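# Move the blue carton from the bookcase to the desk

## Task

Pull the blue carton out of the line of cartons on the bookcase and set it down on the desk. Every brown carton must finish exactly where it was, neither moved nor rotated. The robot must not tip over or finish leaning, or the task fails. The carton must stay on the desk by itself, not only because the robot is holding it. At the end, open the gripper and move the robot away.

## Robot and tools

ROBOT. A Hello Robot Stretch 4, about 1.6 m tall, with one arm. It has an omni-wheel base (rim within 0.23 m of the base origin), a lift that slides up a mast, a telescoping arm that reaches straight ahead, a three-joint wrist (yaw, pitch, roll) and a two-finger gripper. The cameras are head_camera, head_left_camera, head_right_camera and wrist_camera.

FRAMES. Base frame: origin on the floor below the base centre, x ahead, y to the left, z up. hand_pose is the point between the open fingertips (link pinch), given in the base frame; treat its printed value as approximate. The odometry frame is where the base frame stood when the scene began.

execute_actions. Argument "actions": a list holding one action, or empty (then it just reports state and images). Optional "cameras": a list of camera names, or "all"; omitted or null gives all, [] gives none; an unknown name rejects the call. An action may contain "base", "joints" or both, plus optional "pace" and "contact_limits"; or it contains only "end_of_arm". All motions in it start at once.
- "base": a relative move from where the base last reported itself, exactly one key. translate_m: metres along x, ahead positive, -2 to 2. strafe_m: metres sideways, left positive, -2 to 2. rotate_rad: radians turning in place, counter-clockwise (left) positive, -3.2 to 3.2.
- "joints": absolute joint targets by name, any subset. lift_m 0 to 1.2 m (height); arm_m 0 to 0.55 m (extension); wrist_yaw_rad -1.134 to 4.276 (0 points ahead, positive turns left, 3.14 tucked back; over 3.4 the arm may block it); wrist_pitch_rad -1.117 to 4.259 (0 level, 1.57 pointing down); wrist_roll_rad -1.117 to 4.259 (0 puts both fingers level; positive turns clockwise seen from behind the hand); gripper_m -0.038 to 0.141 m, the fingertip gap (negative makes the tips press together). A joint counts as reached within ±0.004 m for lift, arm and gripper, ±0.05 rad for pitch, ±0.02 rad for yaw and roll. A target outside its range is clipped and reported; any other bad value or unknown key rejects the whole call with no motion.
- "pace": "slow", "default", "fast" or "max" (base up to 0.1/0.3/0.4/0.6 m/s and 1/2/3/4 rad/s; lower caps when the lift is raised above 0.2).
- "contact_limits": {"arm_m": v}, v from 0 (gentlest) to 0.75 (firmest), default 0.5; the arm stops when it pushes harder.
- "end_of_arm": "enable_torque" re-powers any wrist or gripper motor that shut off; it then holds position.
Joints or base left out of an action may still be driving toward an earlier target without the status showing it. If a result reports a stop, the later motion and finish calls in that same reply are skipped.

wait: {"seconds": 0 to 10}; commands nothing, then returns state and images.
zoom_image: {"camera": name, "region": [x0, y0, x1, y1]} in pixels of that camera's latest full image, top-left origin, at most 504 by 504; returns a closer view.
read_manual: {"section": "licences"}; only licence text, moves nothing.
finished_scene: {"scene": n} with the current scene number; ends it for good once the robot has held the last command, reports success, and gives the next task.

RESULTS. base_status and joint_status tell how each commanded motion ended: "done" (for the base, wheels turned the full amount even if slipping), "off_target" (resting short, maybe still pushing), "contact_stop_at_<key>" (hit something; that part goes slack, a slack lift may sag under load, slack wheels may roll), "limit_stop_at_<name>", "time_out", "torque_fault" (wrist or gripper motor overloaded and went limp; send enable_torque). limit_stop_at_tilt means a lean beyond 6 degrees: lift, arm and wheels go slack until it lessens. limit_stop_at_own_body means a joint would hit the robot; move it away instead, and beware tilting the hand up (pitch below -0.2) while rolled (roll below -0.4 or above 4). on_its_own lists what happened without being commanded; "held at" is a target, not a position. base_odometry counts wheel rotation only; heading runs -3.142 to 3.142, left positive. If turned_by_wheels and turned_by_imu differ by over about 0.1 rad, the base likely slipped or bumped something. base_tilt gives forward and right lean in degrees (fixed error up to about 1.5). lidar_m: 12 horizontal distances in metres, 30-degree sectors starting straight ahead and going counter-clockwise (4th left, 7th behind, 10th right); "-" means nothing seen or closer than 0.25 m; it sees tabletops but misses glass and thin legs. wrist_depth_mm: 7x7 grid, top-left first, depths 100 to 2000 mm, "-" if unknown. motor_effort: percent of maximum, positive toward larger joint values, bracket is the peak in the last action; unusual resting effort hints at contact or a load. For wheels, positive pushes the base to turn right.

GRASPING. Close to a gripper_m smaller than the object's width; squeezing tighter pulls the object toward the wrist. Neither gripper_m nor "done" proves a grip; look for a clear gripper effort change. Fingertips jammed on a surface below free up when the lift rises. To unfold the wrist at the start, send lift_m 0.4 with wrist_yaw_rad 0.

AVOID. Driving or turning with over 1 kg held and arm_m over 0.2, especially fast; strong sustained pushes or pulls with a high hand or high contact limit (tipping risk). Pressing the gripper into things with base or arm moves (torque faults). Knocking or dragging the brown cartons, dropping the blue one, slamming or hard hits. Set the carton fully on the desk, open, then back away.

Each tool is called after ">>>" by a JSON object that holds its "name" and its "arguments", one argument or row to a line.

## Session

>>> {"name": "execute_actions", "arguments": {
  "actions": []
}}

Scene clock: 0.00 s.
base_odometry: x=+0.000 y=+0.000 heading=+0.000 (m, m, rad; odometry frame)
turned_by_wheels: +0.000 (rad since the last result)
turned_by_imu: +0.000 (rad since the last result)
base_tilt: forward=+0.0 right=-0.8 (deg)
lidar_m: 2.20 2.34 1.51 1.40 1.41 1.76 1.45 1.50 1.90 1.90 1.92 2.35
base_status: not commanded
joint_positions: lift_m=+0.243 arm_m=+0.001 wrist_yaw_rad=+3.184 wrist_pitch_rad=-0.004 wrist_roll_rad=+0.004 gripper_m=+0.057
joint_status: not commanded
motor_effort: lift_m=+18 arm_m=+0 wrist_yaw_rad=-1 wrist_pitch_rad=-7 wrist_roll_rad=-2 gripper_m=-4 wheel_0=-1 wheel_1=+0 wheel_2=+0 (%)
hand_pose: x=-0.1202 y=+0.0751 z=+0.4219 quat_wxyz=(-0.021, +0.002, +0.002, +1.000) (m; base frame)
wrist_depth_mm: - 138 258 - - - 1661 / - 121 138 - - - 1576 / - 111 136 - - - 1618 / - 120 155 - - - 1618 / 167 135 - - - - 1618 / 215 1921 217 1921 212 1708 1537 / 212 1160 1078 647 1025 1060 1078
pictures: head_camera, head_left_camera, head_right_camera, wrist_camera
Images, in order (width x height): head_camera 420x560, head_left_camera 420x672, head_right_camera 420x672, wrist_camera 616x392.

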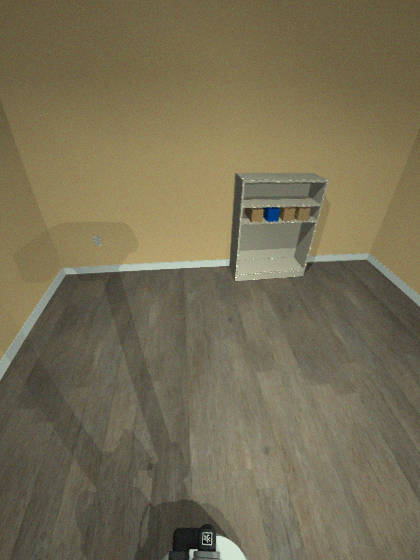

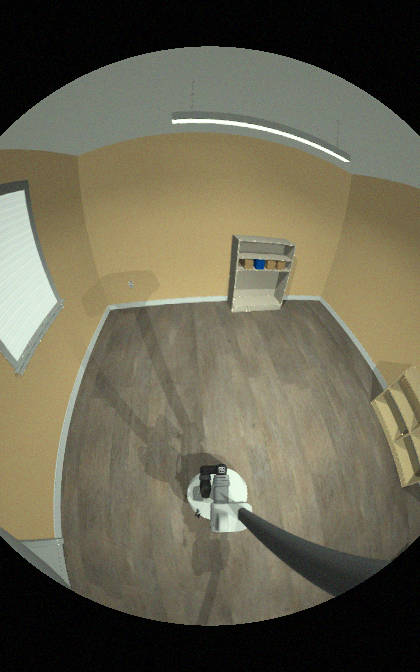

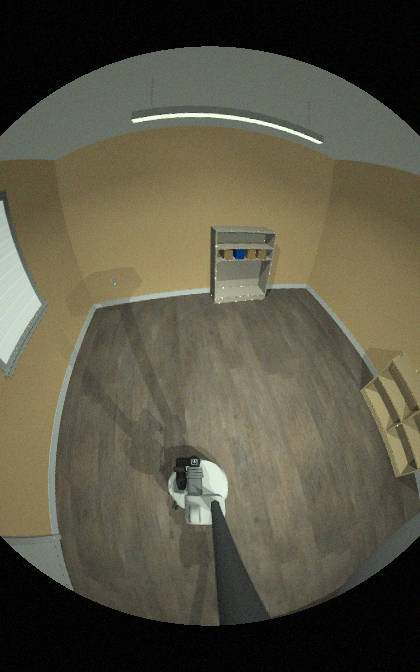

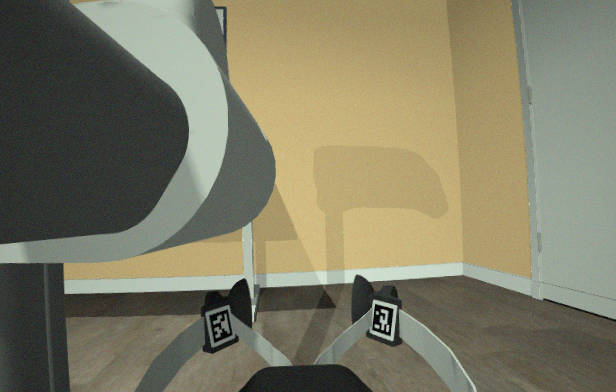

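>>> {"name": "execute_actions", "arguments": {
  "actions": [
    {"base":{"translate_m":1.2},"joints":{"lift_m":0.55,"wrist_yaw_rad":0,"gripper_m":0.1},"pace":"fast"}
  ],
  "cameras": []
}}

>>> {"name": "execute_actions", "arguments": {
  "actions": [
    {"base":{"strafe_m":-0.43},"pace":"fast"}
  ]
}}

Scene clock: 24.37 s.
base_odometry: x=+1.200 y=+0.000 heading=+0.000 (m, m, rad; odometry frame)
turned_by_wheels: +0.000 (rad since the last result)
turned_by_imu: -0.006 (rad since the last result)
base_tilt: forward=+0.0 right=-0.8 (deg)
lidar_m: 1.01 1.27 1.60 1.51 1.54 1.98 3.46 2.72 1.93 2.10 2.13 1.03
base_status: done
joint_positions: lift_m=+0.550 arm_m=+0.001 wrist_yaw_rad=+0.000 wrist_pitch_rad=-0.004 wrist_roll_rad=+0.004 gripper_m=+0.100
joint_status: all done
motor_effort: lift_m=+21(21) arm_m=+0(1) wrist_yaw_rad=-1(6) wrist_pitch_rad=-6(7) wrist_roll_rad=-2(2) gripper_m=-1(2) wheel_0=-1(6) wheel_1=+0(9) wheel_2=+1(9) (%)
hand_pose: x=+0.4603 y=-0.0874 z=+0.7291 quat_wxyz=(+1.000, +0.002, -0.002, +0.000) (m; base frame)
wrist_depth_mm: 991 1008 1060 1118 1160 1229 1255 / 991 1025 1078 1118 946 1160 1255 / 991 1008 1060 1078 1098 1118 1118 / 976 991 1042 1098 866 878 878 / 991 1008 1060 1078 798 878 1078 / 976 976 1025 1078 211 1118 1160 / 960 991 1025 153 1042 1118 1138
pictures: none
No camera images: the call's "cameras" was empty. Leave "cameras" out to get every camera's image.

Scene clock: 26.67 s.
base_odometry: x=+1.200 y=-0.430 heading=+0.000 (m, m, rad; odometry frame)
turned_by_wheels: +0.000 (rad since the last result)
turned_by_imu: +0.001 (rad since the last result)
base_tilt: forward=+0.0 right=-0.7 (deg)
lidar_m: 0.99 1.32 1.67 1.95 1.97 2.53 3.39 2.29 1.53 1.70 1.75 1.11
base_status: done
joint_positions: lift_m=+0.550 arm_m=+0.001 wrist_yaw_rad=+0.000 wrist_pitch_rad=-0.004 wrist_roll_rad=+0.004 gripper_m=+0.100
joint_status: not commanded
motor_effort: lift_m=+21(21) arm_m=+0(1) wrist_yaw_rad=+0(1) wrist_pitch_rad=-6(8) wrist_roll_rad=-2(2) gripper_m=-3(0) wheel_0=-1(11) wheel_1=+2(10) wheel_2=+0(6) (%)
hand_pose: x=+0.4603 y=-0.0874 z=+0.7291 quat_wxyz=(+1.000, +0.002, -0.002, +0.000) (m; base frame)
wrist_depth_mm: 1060 1098 1098 1182 1229 1281 1308 / 1025 1078 1118 1138 1160 1255 1336 / 1042 1060 1042 1098 1160 1060 1336 / 1025 1060 1025 991 891 1025 1308 / 1025 1060 809 831 891 1042 1255 / 1042 1042 1042 1098 212 1098 1255 / 1008 1025 1025 153 1138 1060 1255
pictures: head_camera, head_left_camera, head_right_camera, wrist_camera
Images, in order (width x height): head_camera 420x560, head_left_camera 420x672, head_right_camera 420x672, wrist_camera 616x392.

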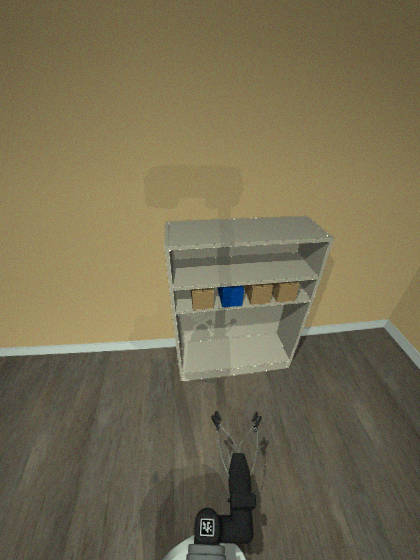

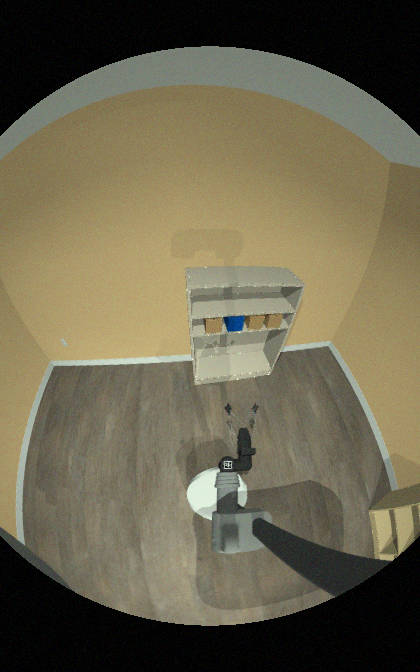

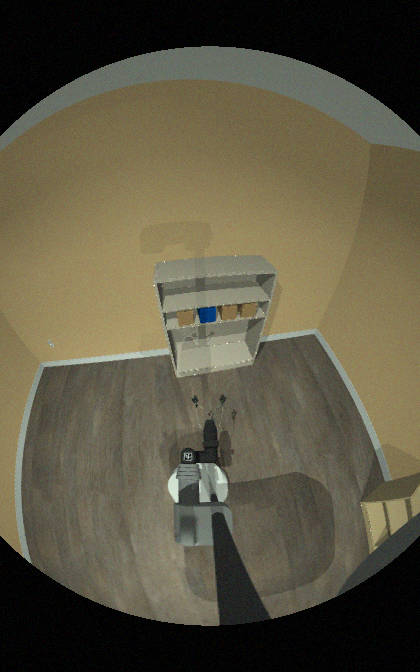

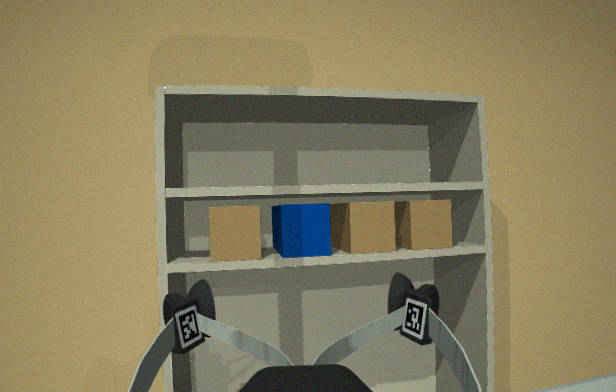

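>>> {"name": "execute_actions", "arguments": {
  "actions": [
    {"base":{"rotate_rad":0.16},"joints":{"lift_m":0.48,"gripper_m":0.141}}
  ],
  "cameras": []
}}

>>> {"name": "execute_actions", "arguments": {
  "actions": [
    {"base":{"strafe_m":-0.17},"joints":{"arm_m":0.3}}
  ],
  "cameras": ["head_camera","wrist_camera"]
}}

Scene clock: 41.07 s.
base_odometry: x=+1.200 y=-0.430 heading=+0.160 (m, m, rad; odometry frame)
turned_by_wheels: +0.160 (rad since the last result)
turned_by_imu: +0.157 (rad since the last result)
base_tilt: forward=+0.0 right=-0.8 (deg)
lidar_m: 1.00 1.38 1.92 1.96 2.09 2.88 3.01 1.86 1.53 1.71 1.80 1.04
base_status: done
joint_positions: lift_m=+0.480 arm_m=+0.001 wrist_yaw_rad=+0.000 wrist_pitch_rad=-0.004 wrist_roll_rad=+0.004 gripper_m=+0.141
joint_status: all done
motor_effort: lift_m=+15(18) arm_m=+0(1) wrist_yaw_rad=-1(0) wrist_pitch_rad=-7(7) wrist_roll_rad=-2(2) gripper_m=+0(1) wheel_0=-1(5) wheel_1=+2(5) wheel_2=-1(4) (%)
hand_pose: x=+0.4603 y=-0.0874 z=+0.6596 quat_wxyz=(+1.000, +0.002, -0.002, +0.000) (m; base frame)
wrist_depth_mm: 1160 1160 1138 1160 1118 1118 1138 / 1138 1138 1138 946 976 991 891 / 1138 1138 1160 1078 1060 1098 917 / 1118 1138 1138 798 788 809 878 / 1138 1118 1098 1078 1098 1098 917 / 1118 1118 1118 1042 1060 1042 917 / 1098 1118 1098 154 1078 1060 904
pictures: none
No camera images: the call's "cameras" was empty. Leave "cameras" out to get every camera's image.

Scene clock: 43.07 s.
base_odometry: x=+1.227 y=-0.598 heading=+0.160 (m, m, rad; odometry frame)
turned_by_wheels: +0.000 (rad since the last result)
turned_by_imu: +0.000 (rad since the last result)
base_tilt: forward=+0.0 right=-0.8 (deg)
lidar_m: 1.00 1.37 1.93 2.13 2.26 3.03 3.11 1.63 1.36 1.54 1.63 1.04
base_status: done
joint_positions: lift_m=+0.480 arm_m=+0.299 wrist_yaw_rad=+0.000 wrist_pitch_rad=-0.004 wrist_roll_rad=+0.004 gripper_m=+0.141
joint_status: all done
motor_effort: lift_m=+14(15) arm_m=+6(7) wrist_yaw_rad=-1(0) wrist_pitch_rad=-5(7) wrist_roll_rad=-2(2) gripper_m=+0(0) wheel_0=-1(10) wheel_1=+2(9) wheel_2=-1(0) (%)
hand_pose: x=+0.7582 y=-0.0874 z=+0.6596 quat_wxyz=(+1.000, +0.002, -0.002, +0.000) (m; base frame)
wrist_depth_mm: 842 591 668 691 691 691 615 / 842 634 778 778 768 788 634 / 820 521 549 508 508 512 521 / 820 539 496 496 504 504 554 / 820 500 668 768 759 759 634 / 798 484 750 759 768 759 654 / 798 512 759 154 759 768 668
pictures: head_camera, wrist_camera
Images, in order (width x height): head_camera 420x560, wrist_camera 616x392.

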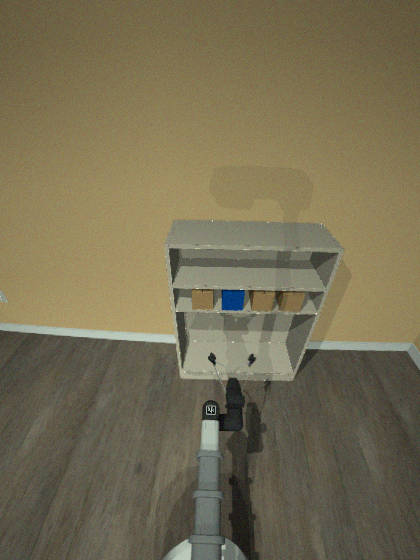

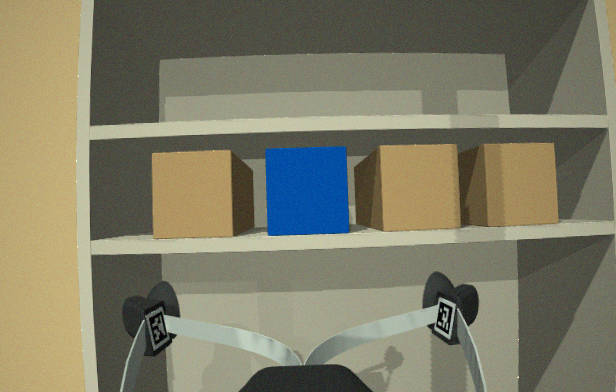

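>>> {"name": "execute_actions", "arguments": {
  "actions": [
    {"joints":{"lift_m":0.515}}
  ],
  "cameras": []
}}

>>> {"name": "execute_actions", "arguments": {
  "actions": [
    {"joints":{"arm_m":0.52}}
  ],
  "cameras": ["head_camera","wrist_camera"]
}}

Scene clock: 52.90 s.
base_odometry: x=+1.227 y=-0.598 heading=+0.160 (m, m, rad; odometry frame)
turned_by_wheels: +0.000 (rad since the last result)
turned_by_imu: -0.001 (rad since the last result)
base_tilt: forward=-0.1 right=-0.8 (deg)
lidar_m: 0.99 1.36 1.94 2.12 2.26 3.07 3.11 1.64 1.36 1.55 1.65 1.04
base_status: not commanded
joint_positions: lift_m=+0.515 arm_m=+0.299 wrist_yaw_rad=+0.000 wrist_pitch_rad=-0.004 wrist_roll_rad=+0.004 gripper_m=+0.141
joint_status: all done
motor_effort: lift_m=+22(23) arm_m=+6(6) wrist_yaw_rad=+0(1) wrist_pitch_rad=-7(6) wrist_roll_rad=-2(2) gripper_m=+0(1) wheel_0=-1(1) wheel_1=+1(1) wheel_2=-1(1) (%)
hand_pose: x=+0.7582 y=-0.0874 z=+0.6940 quat_wxyz=(+1.000, +0.002, -0.002, +0.000) (m; base frame)
wrist_depth_mm: 831 549 597 609 615 615 585 / 831 634 759 768 778 788 640 / 820 544 768 768 609 634 597 / 820 544 500 496 500 508 554 / 831 500 496 496 496 504 591 / 798 488 750 750 768 759 647 / 798 517 741 154 759 768 668
pictures: none
No camera images: the call's "cameras" was empty. Leave "cameras" out to get every camera's image.

Scene clock: 54.67 s.
base_odometry: x=+1.227 y=-0.598 heading=+0.160 (m, m, rad; odometry frame)
turned_by_wheels: +0.000 (rad since the last result)
turned_by_imu: -0.001 (rad since the last result)
base_tilt: forward=-0.1 right=-0.8 (deg)
lidar_m: 1.00 1.38 1.96 2.12 2.27 3.05 3.13 1.62 1.37 1.55 1.64 1.04
base_status: not commanded
joint_positions: lift_m=+0.515 arm_m=+0.519 wrist_yaw_rad=+0.000 wrist_pitch_rad=-0.004 wrist_roll_rad=+0.004 gripper_m=+0.141
joint_status: all done
motor_effort: lift_m=+22(22) arm_m=+6(6) wrist_yaw_rad=-2(0) wrist_pitch_rad=-6(6) wrist_roll_rad=-1(2) gripper_m=-1(0) wheel_0=-1(1) wheel_1=+1(1) wheel_2=-1(1) (%)
hand_pose: x=+0.9782 y=-0.0874 z=+0.6940 quat_wxyz=(+1.000, +0.002, -0.002, +0.000) (m; base frame)
wrist_depth_mm: 421 549 554 549 559 564 564 / 404 544 539 549 559 554 559 / 287 277 320 290 340 300 303 / 272 273 324 278 304 281 282 / 271 273 317 274 306 278 279 / 270 271 274 274 274 277 410 / 404 517 535 154 539 549 549
pictures: head_camera, wrist_camera
Images, in order (width x height): head_camera 420x560, wrist_camera 616x392.

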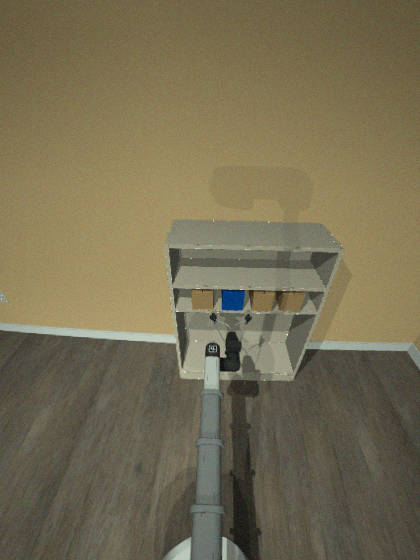

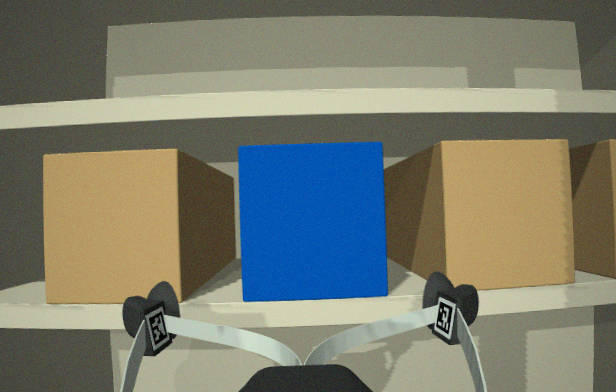

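>>> {"name": "execute_actions", "arguments": {
  "actions": [
    {"base":{"strafe_m":-0.006},"joints":{"lift_m":0.53,"gripper_m":0.12},"pace":"slow"}
  ],
  "cameras": []
}}

>>> {"name": "execute_actions", "arguments": {
  "actions": [
    {"base":{"translate_m":0.045},"pace":"slow"}
  ],
  "cameras": ["head_camera","wrist_camera"]
}}

Scene clock: 65.87 s.
base_odometry: x=+1.228 y=-0.604 heading=+0.160 (m, m, rad; odometry frame)
turned_by_wheels: +0.000 (rad since the last result)
turned_by_imu: -0.001 (rad since the last result)
base_tilt: forward=-0.1 right=-0.8 (deg)
lidar_m: 1.00 1.38 1.95 2.12 2.28 3.12 3.47 1.63 1.37 1.54 1.62 1.05
base_status: done
joint_positions: lift_m=+0.530 arm_m=+0.519 wrist_yaw_rad=+0.000 wrist_pitch_rad=-0.004 wrist_roll_rad=+0.004 gripper_m=+0.120
joint_status: all done
motor_effort: lift_m=+22(21) arm_m=+7(7) wrist_yaw_rad=-2(1) wrist_pitch_rad=-6(6) wrist_roll_rad=-2(3) gripper_m=-1(0) wheel_0=+3(3) wheel_1=-2(3) wheel_2=+0(4) (%)
hand_pose: x=+0.9782 y=-0.0874 z=+0.7090 quat_wxyz=(+1.000, +0.002, -0.002, +0.000) (m; base frame)
wrist_depth_mm: 430 535 549 554 554 559 564 / 436 544 549 554 554 559 559 / 303 278 287 300 309 285 306 / 272 276 303 277 317 281 282 / 271 272 336 274 322 279 279 / 271 272 273 276 216 278 279 / 399 488 535 149 539 544 544
pictures: none
No camera images: the call's "cameras" was empty. Leave "cameras" out to get every camera's image.

Scene clock: 67.50 s.
base_odometry: x=+1.272 y=-0.597 heading=+0.160 (m, m, rad; odometry frame)
turned_by_wheels: +0.000 (rad since the last result)
turned_by_imu: +0.000 (rad since the last result)
base_tilt: forward=+0.0 right=-0.8 (deg)
lidar_m: 0.94 1.33 1.87 2.13 2.28 3.11 3.13 1.62 1.38 1.54 1.62 1.00
base_status: done
joint_positions: lift_m=+0.530 arm_m=+0.519 wrist_yaw_rad=+0.000 wrist_pitch_rad=-0.004 wrist_roll_rad=+0.004 gripper_m=+0.120
joint_status: not commanded
motor_effort: lift_m=+22(22) arm_m=+6(7) wrist_yaw_rad=-2(1) wrist_pitch_rad=-7(7) wrist_roll_rad=-2(2) gripper_m=-2(0) wheel_0=+1(2) wheel_1=+2(4) wheel_2=+0(3) (%)
hand_pose: x=+0.9782 y=-0.0874 z=+0.7090 quat_wxyz=(+1.000, +0.002, -0.002, +0.000) (m; base frame)
wrist_depth_mm: 430 504 500 504 504 517 521 / 404 500 500 508 504 512 512 / 258 242 254 259 286 238 237 / 228 229 232 232 287 236 236 / 226 229 297 229 291 235 234 / 226 226 229 229 216 233 233 / 225 227 227 148 231 233 496
pictures: head_camera, wrist_camera
Images, in order (width x height): head_camera 420x560, wrist_camera 616x392.

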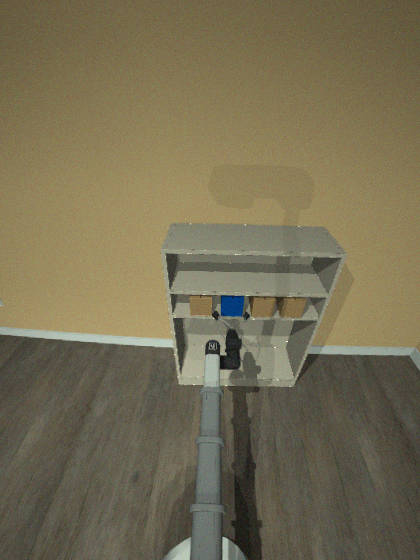

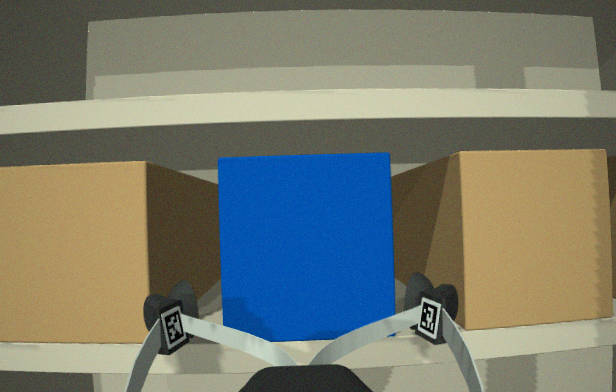

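>>> {"name": "execute_actions", "arguments": {
  "actions": [
    {"base":{"translate_m":0.045},"pace":"slow"}
  ],
  "cameras": ["wrist_camera"]
}}

>>> {"name": "execute_actions", "arguments": {
  "actions": [
    {"joints":{"gripper_m":0.03}}
  ],
  "cameras": ["wrist_camera","head_camera"]
}}

Scene clock: 75.63 s.
base_odometry: x=+1.317 y=-0.589 heading=+0.160 (m, m, rad; odometry frame)
turned_by_wheels: +0.000 (rad since the last result)
turned_by_imu: -0.002 (rad since the last result)
base_tilt: forward=-0.1 right=-0.8 (deg)
lidar_m: 0.90 1.29 1.78 2.12 2.26 3.14 3.56 1.63 1.43 1.55 1.62 0.94
base_status: done
joint_positions: lift_m=+0.530 arm_m=+0.519 wrist_yaw_rad=+0.000 wrist_pitch_rad=-0.004 wrist_roll_rad=+0.004 gripper_m=+0.120
joint_status: not commanded
motor_effort: lift_m=+22(22) arm_m=+7(7) wrist_yaw_rad=+0(1) wrist_pitch_rad=-6(6) wrist_roll_rad=-2(2) gripper_m=+0(2) wheel_0=+1(4) wheel_1=+2(3) wheel_2=-3(6) (%)
hand_pose: x=+0.9782 y=-0.0875 z=+0.7090 quat_wxyz=(+1.000, +0.002, -0.002, +0.000) (m; base frame)
wrist_depth_mm: 433 459 462 462 466 462 469 / 187 188 189 190 191 192 193 / 222 236 244 229 267 236 191 / 184 211 190 191 193 204 190 / 183 208 189 190 191 206 189 / 181 189 187 189 190 191 188 / 181 182 186 148 189 187 -
pictures: wrist_camera
Images, in order (width x height): wrist_camera 616x392.

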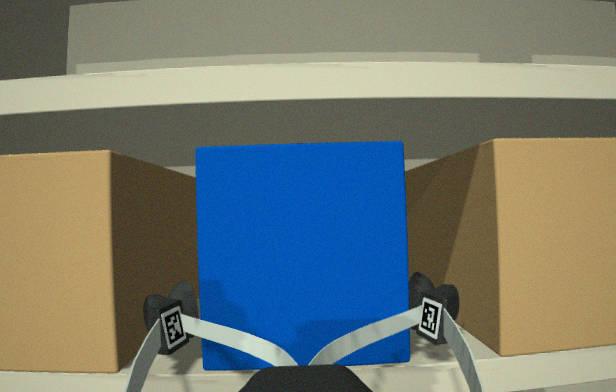

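Scene clock: 77.40 s.
base_odometry: x=+1.317 y=-0.589 heading=+0.160 (m, m, rad; odometry frame)
turned_by_wheels: +0.000 (rad since the last result)
turned_by_imu: -0.001 (rad since the last result)
base_tilt: forward=+0.0 right=-0.8 (deg)
lidar_m: 0.89 1.28 1.81 2.12 2.27 3.12 3.55 1.63 1.44 1.54 1.63 0.94
base_status: not commanded
joint_positions: lift_m=+0.530 arm_m=+0.519 wrist_yaw_rad=+0.000 wrist_pitch_rad=-0.004 wrist_roll_rad=+0.004 gripper_m=+0.031
joint_status: all done
motor_effort: lift_m=+22(22) arm_m=+7(6) wrist_yaw_rad=-1(1) wrist_pitch_rad=-7(7) wrist_roll_rad=-2(2) gripper_m=-33(33) wheel_0=+1(1) wheel_1=+2(2) wheel_2=-3(3) (%)
hand_pose: x=+0.9782 y=-0.0875 z=+0.7090 quat_wxyz=(+1.000, +0.002, -0.002, +0.000) (m; base frame)
wrist_depth_mm: 430 459 462 462 466 466 473 / 187 188 189 190 192 193 194 / 223 237 168 169 236 239 191 / 184 212 167 168 169 205 190 / 183 209 167 167 168 206 190 / 182 182 165 167 167 188 188 / 180 167 164 165 166 186 -
pictures: head_camera, wrist_camera
Images, in order (width x height): head_camera 420x560, wrist_camera 616x392.

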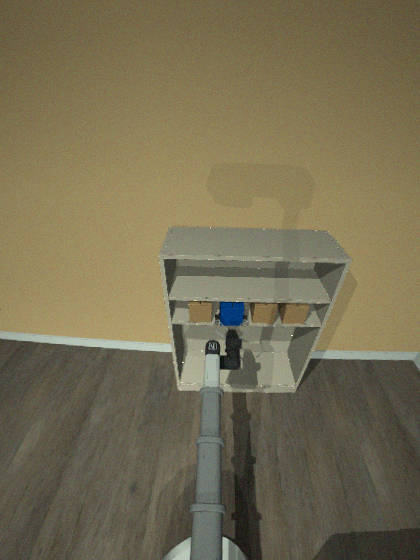

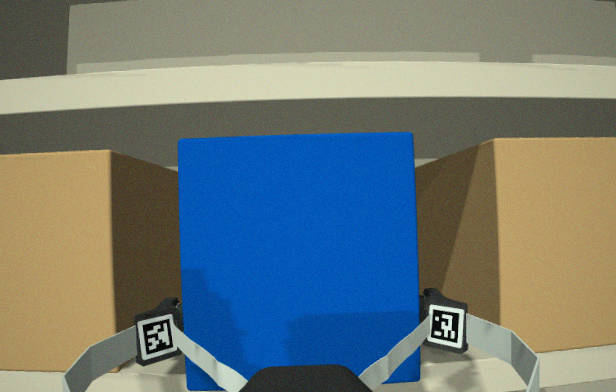

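>>> {"name": "execute_actions", "arguments": {
  "actions": [
    {"joints":{"lift_m":0.54},"pace":"slow"}
  ],
  "cameras": []
}}

>>> {"name": "execute_actions", "arguments": {
  "actions": [
    {"joints":{"arm_m":0.02},"pace":"slow"}
  ],
  "cameras": ["wrist_camera"]
}}

>>> {"name": "execute_actions", "arguments": {
  "actions": [
    {"base":{"rotate_rad":2.0},"joints":{"lift_m":0.75},"pace":"slow"}
  ]
}}

Scene clock: 83.07 s.
base_odometry: x=+1.317 y=-0.589 heading=+0.160 (m, m, rad; odometry frame)
turned_by_wheels: +0.000 (rad since the last result)
turned_by_imu: -0.001 (rad since the last result)
base_tilt: forward=+0.0 right=-0.8 (deg)
lidar_m: 0.89 1.26 1.79 2.12 2.26 3.13 3.57 1.64 1.43 1.55 1.63 0.95
base_status: not commanded
joint_positions: lift_m=+0.540 arm_m=+0.519 wrist_yaw_rad=+0.000 wrist_pitch_rad=-0.003 wrist_roll_rad=+0.004 gripper_m=+0.031
joint_status: all done
motor_effort: lift_m=+22(21) arm_m=+6(7) wrist_yaw_rad=+0(1) wrist_pitch_rad=-11(10) wrist_roll_rad=-1(2) gripper_m=-33(33) wheel_0=+1(1) wheel_1=+2(2) wheel_2=-3(3) (%)
hand_pose: x=+0.9782 y=-0.0875 z=+0.7187 quat_wxyz=(+1.000, +0.002, -0.001, +0.000) (m; base frame)
wrist_depth_mm: 430 459 462 459 462 466 473 / 384 455 189 190 190 191 193 / 216 228 170 171 195 230 230 / 183 211 168 170 171 206 190 / 183 208 167 167 169 206 189 / 182 183 166 167 167 188 188 / 181 167 165 165 166 180 -
pictures: none
No camera images: the call's "cameras" was empty. Leave "cameras" out to get every camera's image.

Scene clock: 89.33 s.
base_odometry: x=+1.317 y=-0.589 heading=+0.160 (m, m, rad; odometry frame)
turned_by_wheels: +0.000 (rad since the last result)
turned_by_imu: -0.002 (rad since the last result)
base_tilt: forward=-0.1 right=-0.8 (deg)
lidar_m: 0.41 1.27 1.82 2.13 2.25 3.13 3.58 1.62 1.44 1.55 1.61 0.42
base_status: not commanded
joint_positions: lift_m=+0.540 arm_m=+0.021 wrist_yaw_rad=+0.000 wrist_pitch_rad=-0.002 wrist_roll_rad=+0.004 gripper_m=+0.031
joint_status: all done
motor_effort: lift_m=+22(22) arm_m=-7(5) wrist_yaw_rad=-1(0) wrist_pitch_rad=-10(9) wrist_roll_rad=-2(3) gripper_m=-33(34) wheel_0=+1(1) wheel_1=+2(2) wheel_2=-3(3) (%)
hand_pose: x=+0.4806 y=-0.0874 z=+0.7186 quat_wxyz=(+1.000, +0.002, -0.001, +0.000) (m; base frame)
wrist_depth_mm: 1025 1008 1025 1025 1025 1025 1008 / 1008 1025 778 788 820 778 1008 / 1008 854 170 170 991 904 991 / 1008 831 168 169 171 699 1008 / 1008 1008 167 167 169 750 1008 / 991 991 166 167 168 788 1008 / 991 167 164 165 166 488 976
pictures: wrist_camera
Images, in order (width x height): wrist_camera 616x392.

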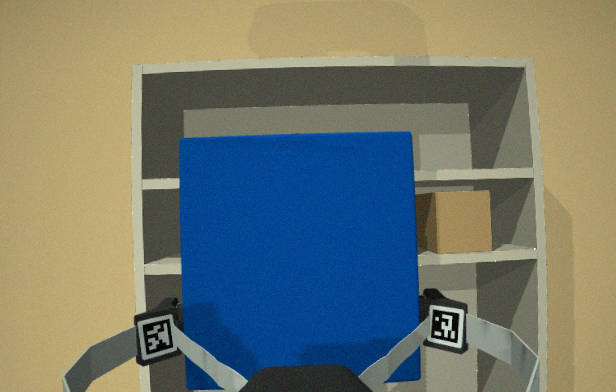

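Scene clock: 92.63 s.
base_odometry: x=+1.317 y=-0.589 heading=+2.160 (m, m, rad; odometry frame)
turned_by_wheels: +2.000 (rad since the last result)
turned_by_imu: +1.976 (rad since the last result)
base_tilt: forward=+0.0 right=-0.8 (deg)
lidar_m: 0.40 2.86 2.71 1.78 1.42 1.55 1.62 0.96 0.91 0.94 1.65 0.41
base_status: done
joint_positions: lift_m=+0.750 arm_m=+0.021 wrist_yaw_rad=+0.000 wrist_pitch_rad=-0.002 wrist_roll_rad=+0.004 gripper_m=+0.031
joint_status: all done
motor_effort: lift_m=+22(24) arm_m=-6(7) wrist_yaw_rad=-1(1) wrist_pitch_rad=-11(10) wrist_roll_rad=-2(2) gripper_m=-34(34) wheel_0=-2(2) wheel_1=+0(7) wheel_2=+0(7) (%)
hand_pose: x=+0.4806 y=-0.0874 z=+0.9286 quat_wxyz=(+1.000, +0.002, -0.001, +0.000) (m; base frame)
wrist_depth_mm: - - - - 1983 1808 1661 / - - - - 1921 1708 1618 / - - 170 171 1921 1756 1618 / - - 168 169 170 1708 1618 / - - 167 167 169 1756 1618 / - - 166 166 167 1708 1576 / - 167 164 166 166 917 1537
pictures: head_camera, head_left_camera, head_right_camera, wrist_camera
Images, in order (width x height): head_camera 420x560, head_left_camera 420x672, head_right_camera 420x672, wrist_camera 616x392.

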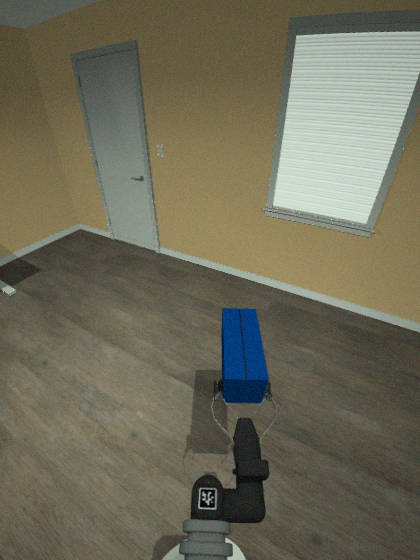

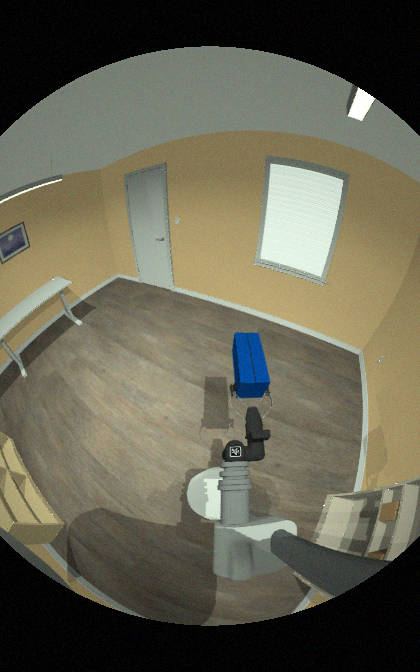

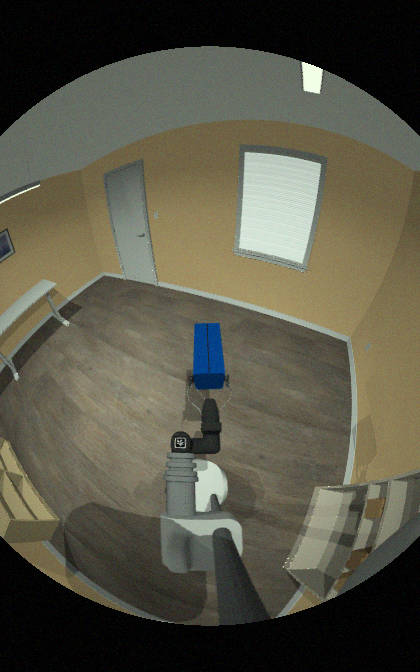

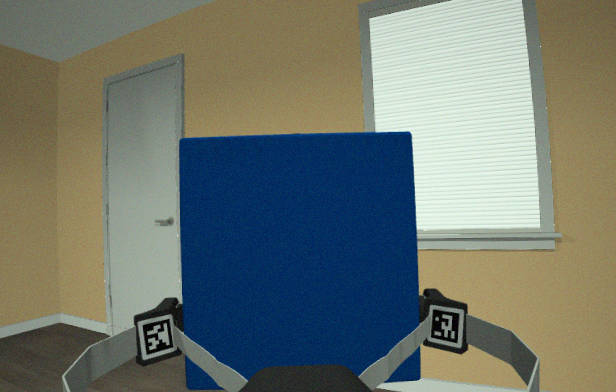

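>>> {"name": "execute_actions", "arguments": {
  "actions": [
    {"base":{"rotate_rad":1.14},"joints":{"lift_m":0.85},"pace":"slow"}
  ],
  "cameras": []
}}

>>> {"name": "execute_actions", "arguments": {
  "actions": [
    {"base":{"translate_m":1.4}}
  ],
  "cameras": ["head_camera","head_left_camera"]
}}

Scene clock: 99.17 s.
base_odometry: x=+1.317 y=-0.589 heading=-2.983 (m, m, rad; odometry frame)
turned_by_wheels: +1.140 (rad since the last result)
turned_by_imu: +1.125 (rad since the last result)
base_tilt: forward=-0.1 right=-0.8 (deg)
lidar_m: 0.38 1.58 1.44 1.53 1.64 0.94 0.91 1.29 1.82 2.11 2.27 0.42
base_status: done
joint_positions: lift_m=+0.850 arm_m=+0.021 wrist_yaw_rad=+0.000 wrist_pitch_rad=-0.002 wrist_roll_rad=+0.004 gripper_m=+0.031
joint_status: all done
motor_effort: lift_m=+22(22) arm_m=-7(6) wrist_yaw_rad=-1(2) wrist_pitch_rad=-10(10) wrist_roll_rad=-2(2) gripper_m=-34(32) wheel_0=-2(2) wheel_1=-1(6) wheel_2=-1(4) (%)
hand_pose: x=+0.4806 y=-0.0874 z=+1.0286 quat_wxyz=(+1.000, +0.002, -0.001, +0.000) (m; base frame)
wrist_depth_mm: - - - - - - - / - - - - - - - / - - 170 171 - - - / - - 168 170 170 - - / - - 167 167 169 - - / 1983 - 166 167 167 - - / 1808 167 165 165 166 - -
pictures: none
No camera images: the call's "cameras" was empty. Leave "cameras" out to get every camera's image.

Scene clock: 105.33 s.
base_odometry: x=-0.066 y=-0.810 heading=-2.983 (m, m, rad; odometry frame)
turned_by_wheels: +0.000 (rad since the last result)
turned_by_imu: -0.006 (rad since the last result)
base_tilt: forward=-0.1 right=-0.8 (deg)
lidar_m: 0.41 1.36 1.14 1.08 1.16 2.25 2.35 2.77 2.27 2.20 2.24 0.41
base_status: done
joint_positions: lift_m=+0.850 arm_m=+0.021 wrist_yaw_rad=+0.000 wrist_pitch_rad=-0.002 wrist_roll_rad=+0.004 gripper_m=+0.031
joint_status: not commanded
motor_effort: lift_m=+21(22) arm_m=-7(6) wrist_yaw_rad=-2(2) wrist_pitch_rad=-11(10) wrist_roll_rad=-2(2) gripper_m=-34(32) wheel_0=+1(6) wheel_1=+0(3) wheel_2=+2(6) (%)
hand_pose: x=+0.4806 y=-0.0874 z=+1.0286 quat_wxyz=(+1.000, +0.002, -0.001, +0.000) (m; base frame)
wrist_depth_mm: 1983 1921 1863 1983 1863 1921 1863 / 1863 1983 1808 1863 1808 1863 1983 / 1921 1863 170 171 1921 1921 1863 / 1921 1921 168 169 170 1863 1863 / 1863 1921 167 168 169 1921 1863 / 1863 1921 166 167 167 1160 1921 / 1808 167 164 166 166 768 1863
pictures: head_camera, head_left_camera
Images, in order (width x height): head_camera 420x560, head_left_camera 420x672.

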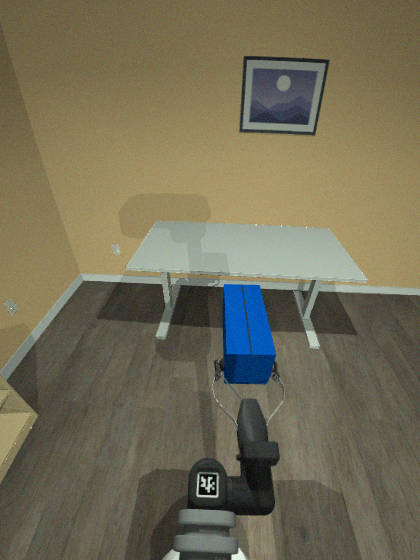

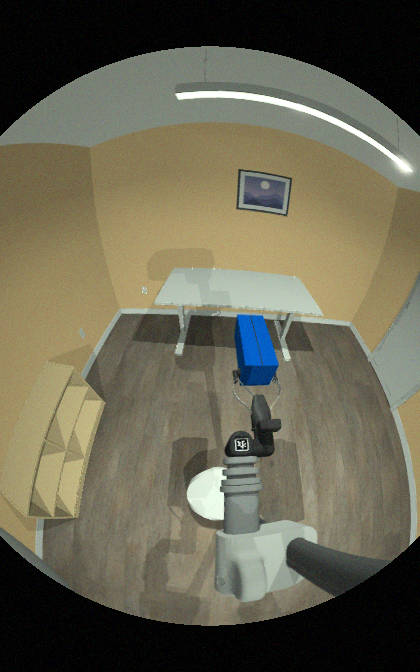

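>>> {"name": "execute_actions", "arguments": {
  "actions": [
    {"base":{"translate_m":0.8}}
  ]
}}

Scene clock: 113.50 s.
base_odometry: x=-0.856 y=-0.936 heading=-2.983 (m, m, rad; odometry frame)
turned_by_wheels: +0.000 (rad since the last result)
turned_by_imu: -0.005 (rad since the last result)
base_tilt: forward=-0.1 right=-0.8 (deg)
lidar_m: 0.41 0.54 0.78 1.09 1.14 1.63 3.51 3.07 2.29 2.15 0.71 0.42
base_status: done
joint_positions: lift_m=+0.850 arm_m=+0.021 wrist_yaw_rad=+0.000 wrist_pitch_rad=-0.002 wrist_roll_rad=+0.004 gripper_m=+0.031
joint_status: not commanded
motor_effort: lift_m=+22(22) arm_m=-6(7) wrist_yaw_rad=-1(2) wrist_pitch_rad=-10(10) wrist_roll_rad=-2(2) gripper_m=-34(34) wheel_0=+1(6) wheel_1=+0(5) wheel_2=+1(14) (%)
hand_pose: x=+0.4806 y=-0.0874 z=+1.0286 quat_wxyz=(+1.000, +0.002, -0.001, +0.000) (m; base frame)
wrist_depth_mm: 1078 1098 1078 1060 1042 1060 1098 / 1060 1098 1060 1098 1078 1078 1060 / 1078 1078 170 171 1078 1060 1078 / 1060 1060 169 169 171 1060 1060 / 1078 1078 167 168 169 1060 1042 / 1060 1060 167 167 167 1042 1060 / 1060 167 164 165 166 449 788
pictures: head_camera, head_left_camera, head_right_camera, wrist_camera
Images, in order (width x height): head_camera 420x560, head_left_camera 420x672, head_right_camera 420x672, wrist_camera 616x392.

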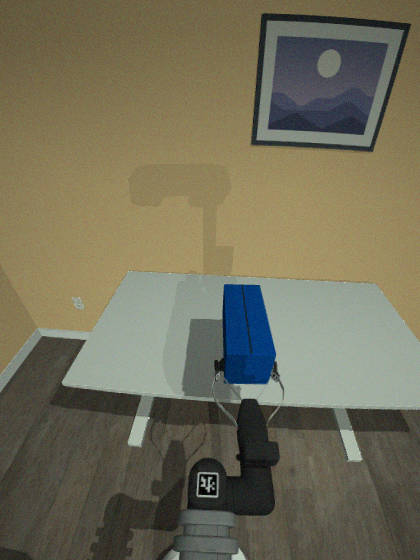

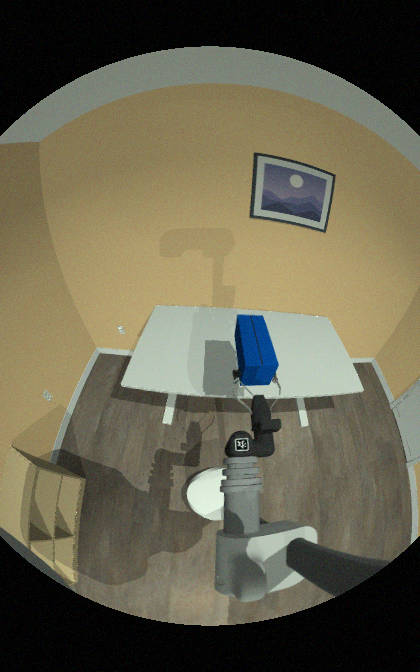

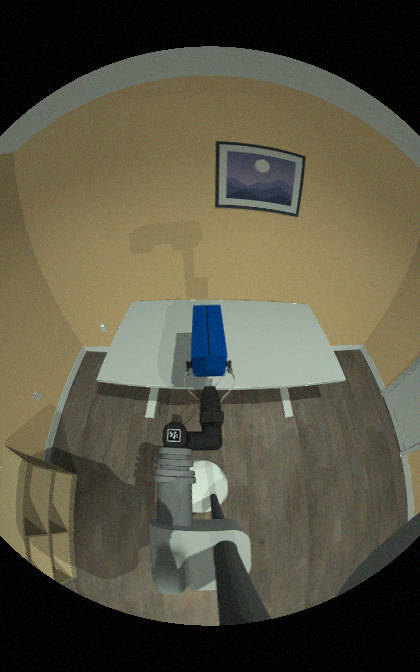

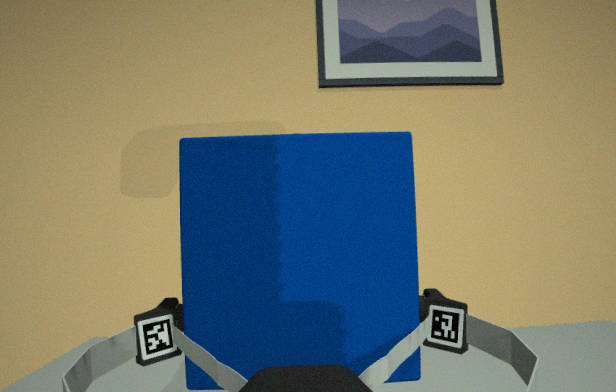

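>>> {"name": "execute_actions", "arguments": {
  "actions": [
    {"joints":{"arm_m":0.36},"pace":"slow"}
  ],
  "cameras": []
}}

>>> {"name": "execute_actions", "arguments": {
  "actions": [
    {"joints":{"lift_m":0.67},"pace":"slow"}
  ],
  "cameras": ["head_camera","head_right_camera","wrist_camera"]
}}

Scene clock: 122.27 s.
base_odometry: x=-0.856 y=-0.936 heading=-2.983 (m, m, rad; odometry frame)
turned_by_wheels: +0.000 (rad since the last result)
turned_by_imu: -0.002 (rad since the last result)
base_tilt: forward=-0.1 right=-0.8 (deg)
lidar_m: 0.49 0.53 0.78 1.09 1.12 1.63 3.48 3.08 2.31 2.17 0.70 0.53
base_status: not commanded
joint_positions: lift_m=+0.850 arm_m=+0.359 wrist_yaw_rad=+0.000 wrist_pitch_rad=-0.002 wrist_roll_rad=+0.004 gripper_m=+0.031
joint_status: all done
motor_effort: lift_m=+22(22) arm_m=+7(7) wrist_yaw_rad=-2(0) wrist_pitch_rad=-10(10) wrist_roll_rad=-2(2) gripper_m=-33(34) wheel_0=+1(1) wheel_1=+0(0) wheel_2=+1(1) (%)
hand_pose: x=+0.8182 y=-0.0874 z=+1.0286 quat_wxyz=(+1.000, +0.002, -0.001, +0.000) (m; base frame)
wrist_depth_mm: 732 741 723 732 732 723 723 / 732 750 741 723 732 732 732 / 741 732 170 171 723 723 707 / 732 723 168 170 171 715 723 / 723 732 167 167 169 707 715 / 732 723 166 167 167 715 715 / 715 168 164 165 166 442 707
pictures: none
No camera images: the call's "cameras" was empty. Leave "cameras" out to get every camera's image.

Scene clock: 124.50 s.
base_odometry: x=-0.856 y=-0.936 heading=-2.983 (m, m, rad; odometry frame)
turned_by_wheels: +0.000 (rad since the last result)
turned_by_imu: -0.001 (rad since the last result)
base_tilt: forward=-0.1 right=-0.8 (deg)
lidar_m: 0.51 0.55 0.77 1.05 1.14 1.61 3.46 3.07 2.30 2.19 0.69 0.54
base_status: not commanded
joint_positions: lift_m=+0.670 arm_m=+0.359 wrist_yaw_rad=+0.000 wrist_pitch_rad=-0.002 wrist_roll_rad=+0.004 gripper_m=+0.031
joint_status: all done
motor_effort: lift_m=+15(20) arm_m=+7(7) wrist_yaw_rad=-1(1) wrist_pitch_rad=-10(11) wrist_roll_rad=-2(1) gripper_m=-33(33) wheel_0=+1(1) wheel_1=+0(0) wheel_2=+1(1) (%)
hand_pose: x=+0.8182 y=-0.0874 z=+0.8492 quat_wxyz=(+1.000, +0.002, -0.001, +0.000) (m; base frame)
wrist_depth_mm: 750 741 732 750 732 732 732 / 741 723 723 732 732 723 723 / 732 732 170 171 715 732 723 / 732 732 168 169 171 715 715 / 723 723 167 168 169 732 715 / 683 683 166 166 168 591 580 / 445 167 164 165 166 265 399
pictures: head_camera, head_right_camera, wrist_camera
Images, in order (width x height): head_camera 420x560, head_right_camera 420x672, wrist_camera 616x392.

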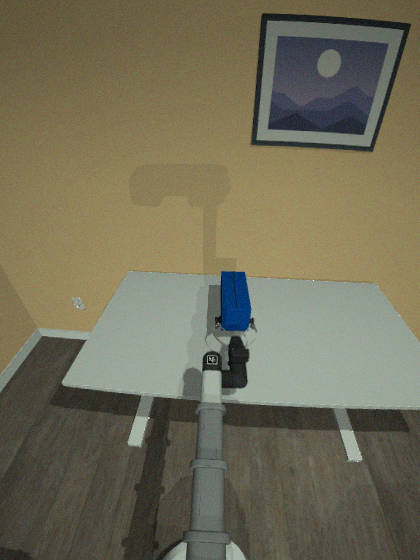

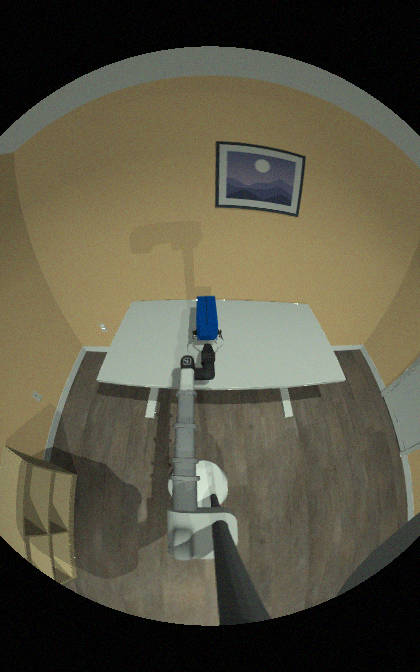

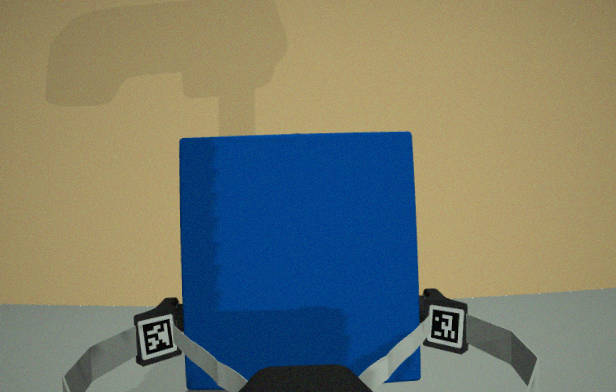

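>>> {"name": "execute_actions", "arguments": {
  "actions": [
    {"joints":{"lift_m":0.58},"pace":"slow"}
  ],
  "cameras": ["head_camera","wrist_camera"]
}}

Scene clock: 130.30 s.
base_odometry: x=-0.856 y=-0.936 heading=-2.983 (m, m, rad; odometry frame)
turned_by_wheels: +0.000 (rad since the last result)
turned_by_imu: -0.002 (rad since the last result)
base_tilt: forward=-0.1 right=-0.8 (deg)
lidar_m: 0.52 0.54 0.79 1.08 1.13 1.62 3.24 3.07 2.29 2.19 0.72 0.53
base_status: not commanded
joint_positions: lift_m=+0.588 arm_m=+0.359 wrist_yaw_rad=+0.001 wrist_pitch_rad=-0.011 wrist_roll_rad=+0.005 gripper_m=+0.031
joint_status: lift_m contact_stop (moved -0.082 of -0.090)
on_its_own: lift_m is slack since a contact_stop (your +0.580 is given up)
motor_effort: lift_m=+13(12) arm_m=+5(6) wrist_yaw_rad=-4(4) wrist_pitch_rad=+13(26) wrist_roll_rad=-5(9) gripper_m=-33(33) wheel_0=+1(1) wheel_1=+0(0) wheel_2=+0(1) (%)
hand_pose: x=+0.8185 y=-0.0872 z=+0.7696 quat_wxyz=(+1.000, +0.003, -0.005, +0.000) (m; base frame)
wrist_depth_mm: 750 741 741 741 741 732 741 / 741 741 723 741 741 732 732 / 741 741 170 171 723 723 723 / 732 732 167 169 170 715 715 / 732 723 167 168 169 715 715 / 421 418 166 167 167 370 359 / 272 168 164 165 166 194 236
pictures: head_camera, wrist_camera
Images, in order (width x height): head_camera 420x560, wrist_camera 616x392.

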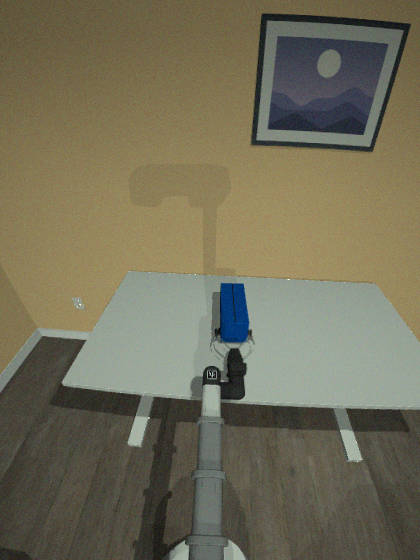

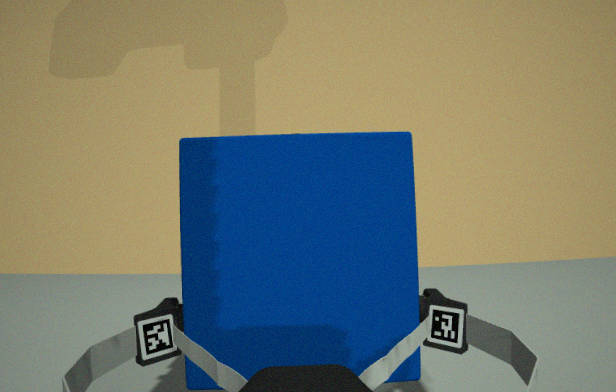

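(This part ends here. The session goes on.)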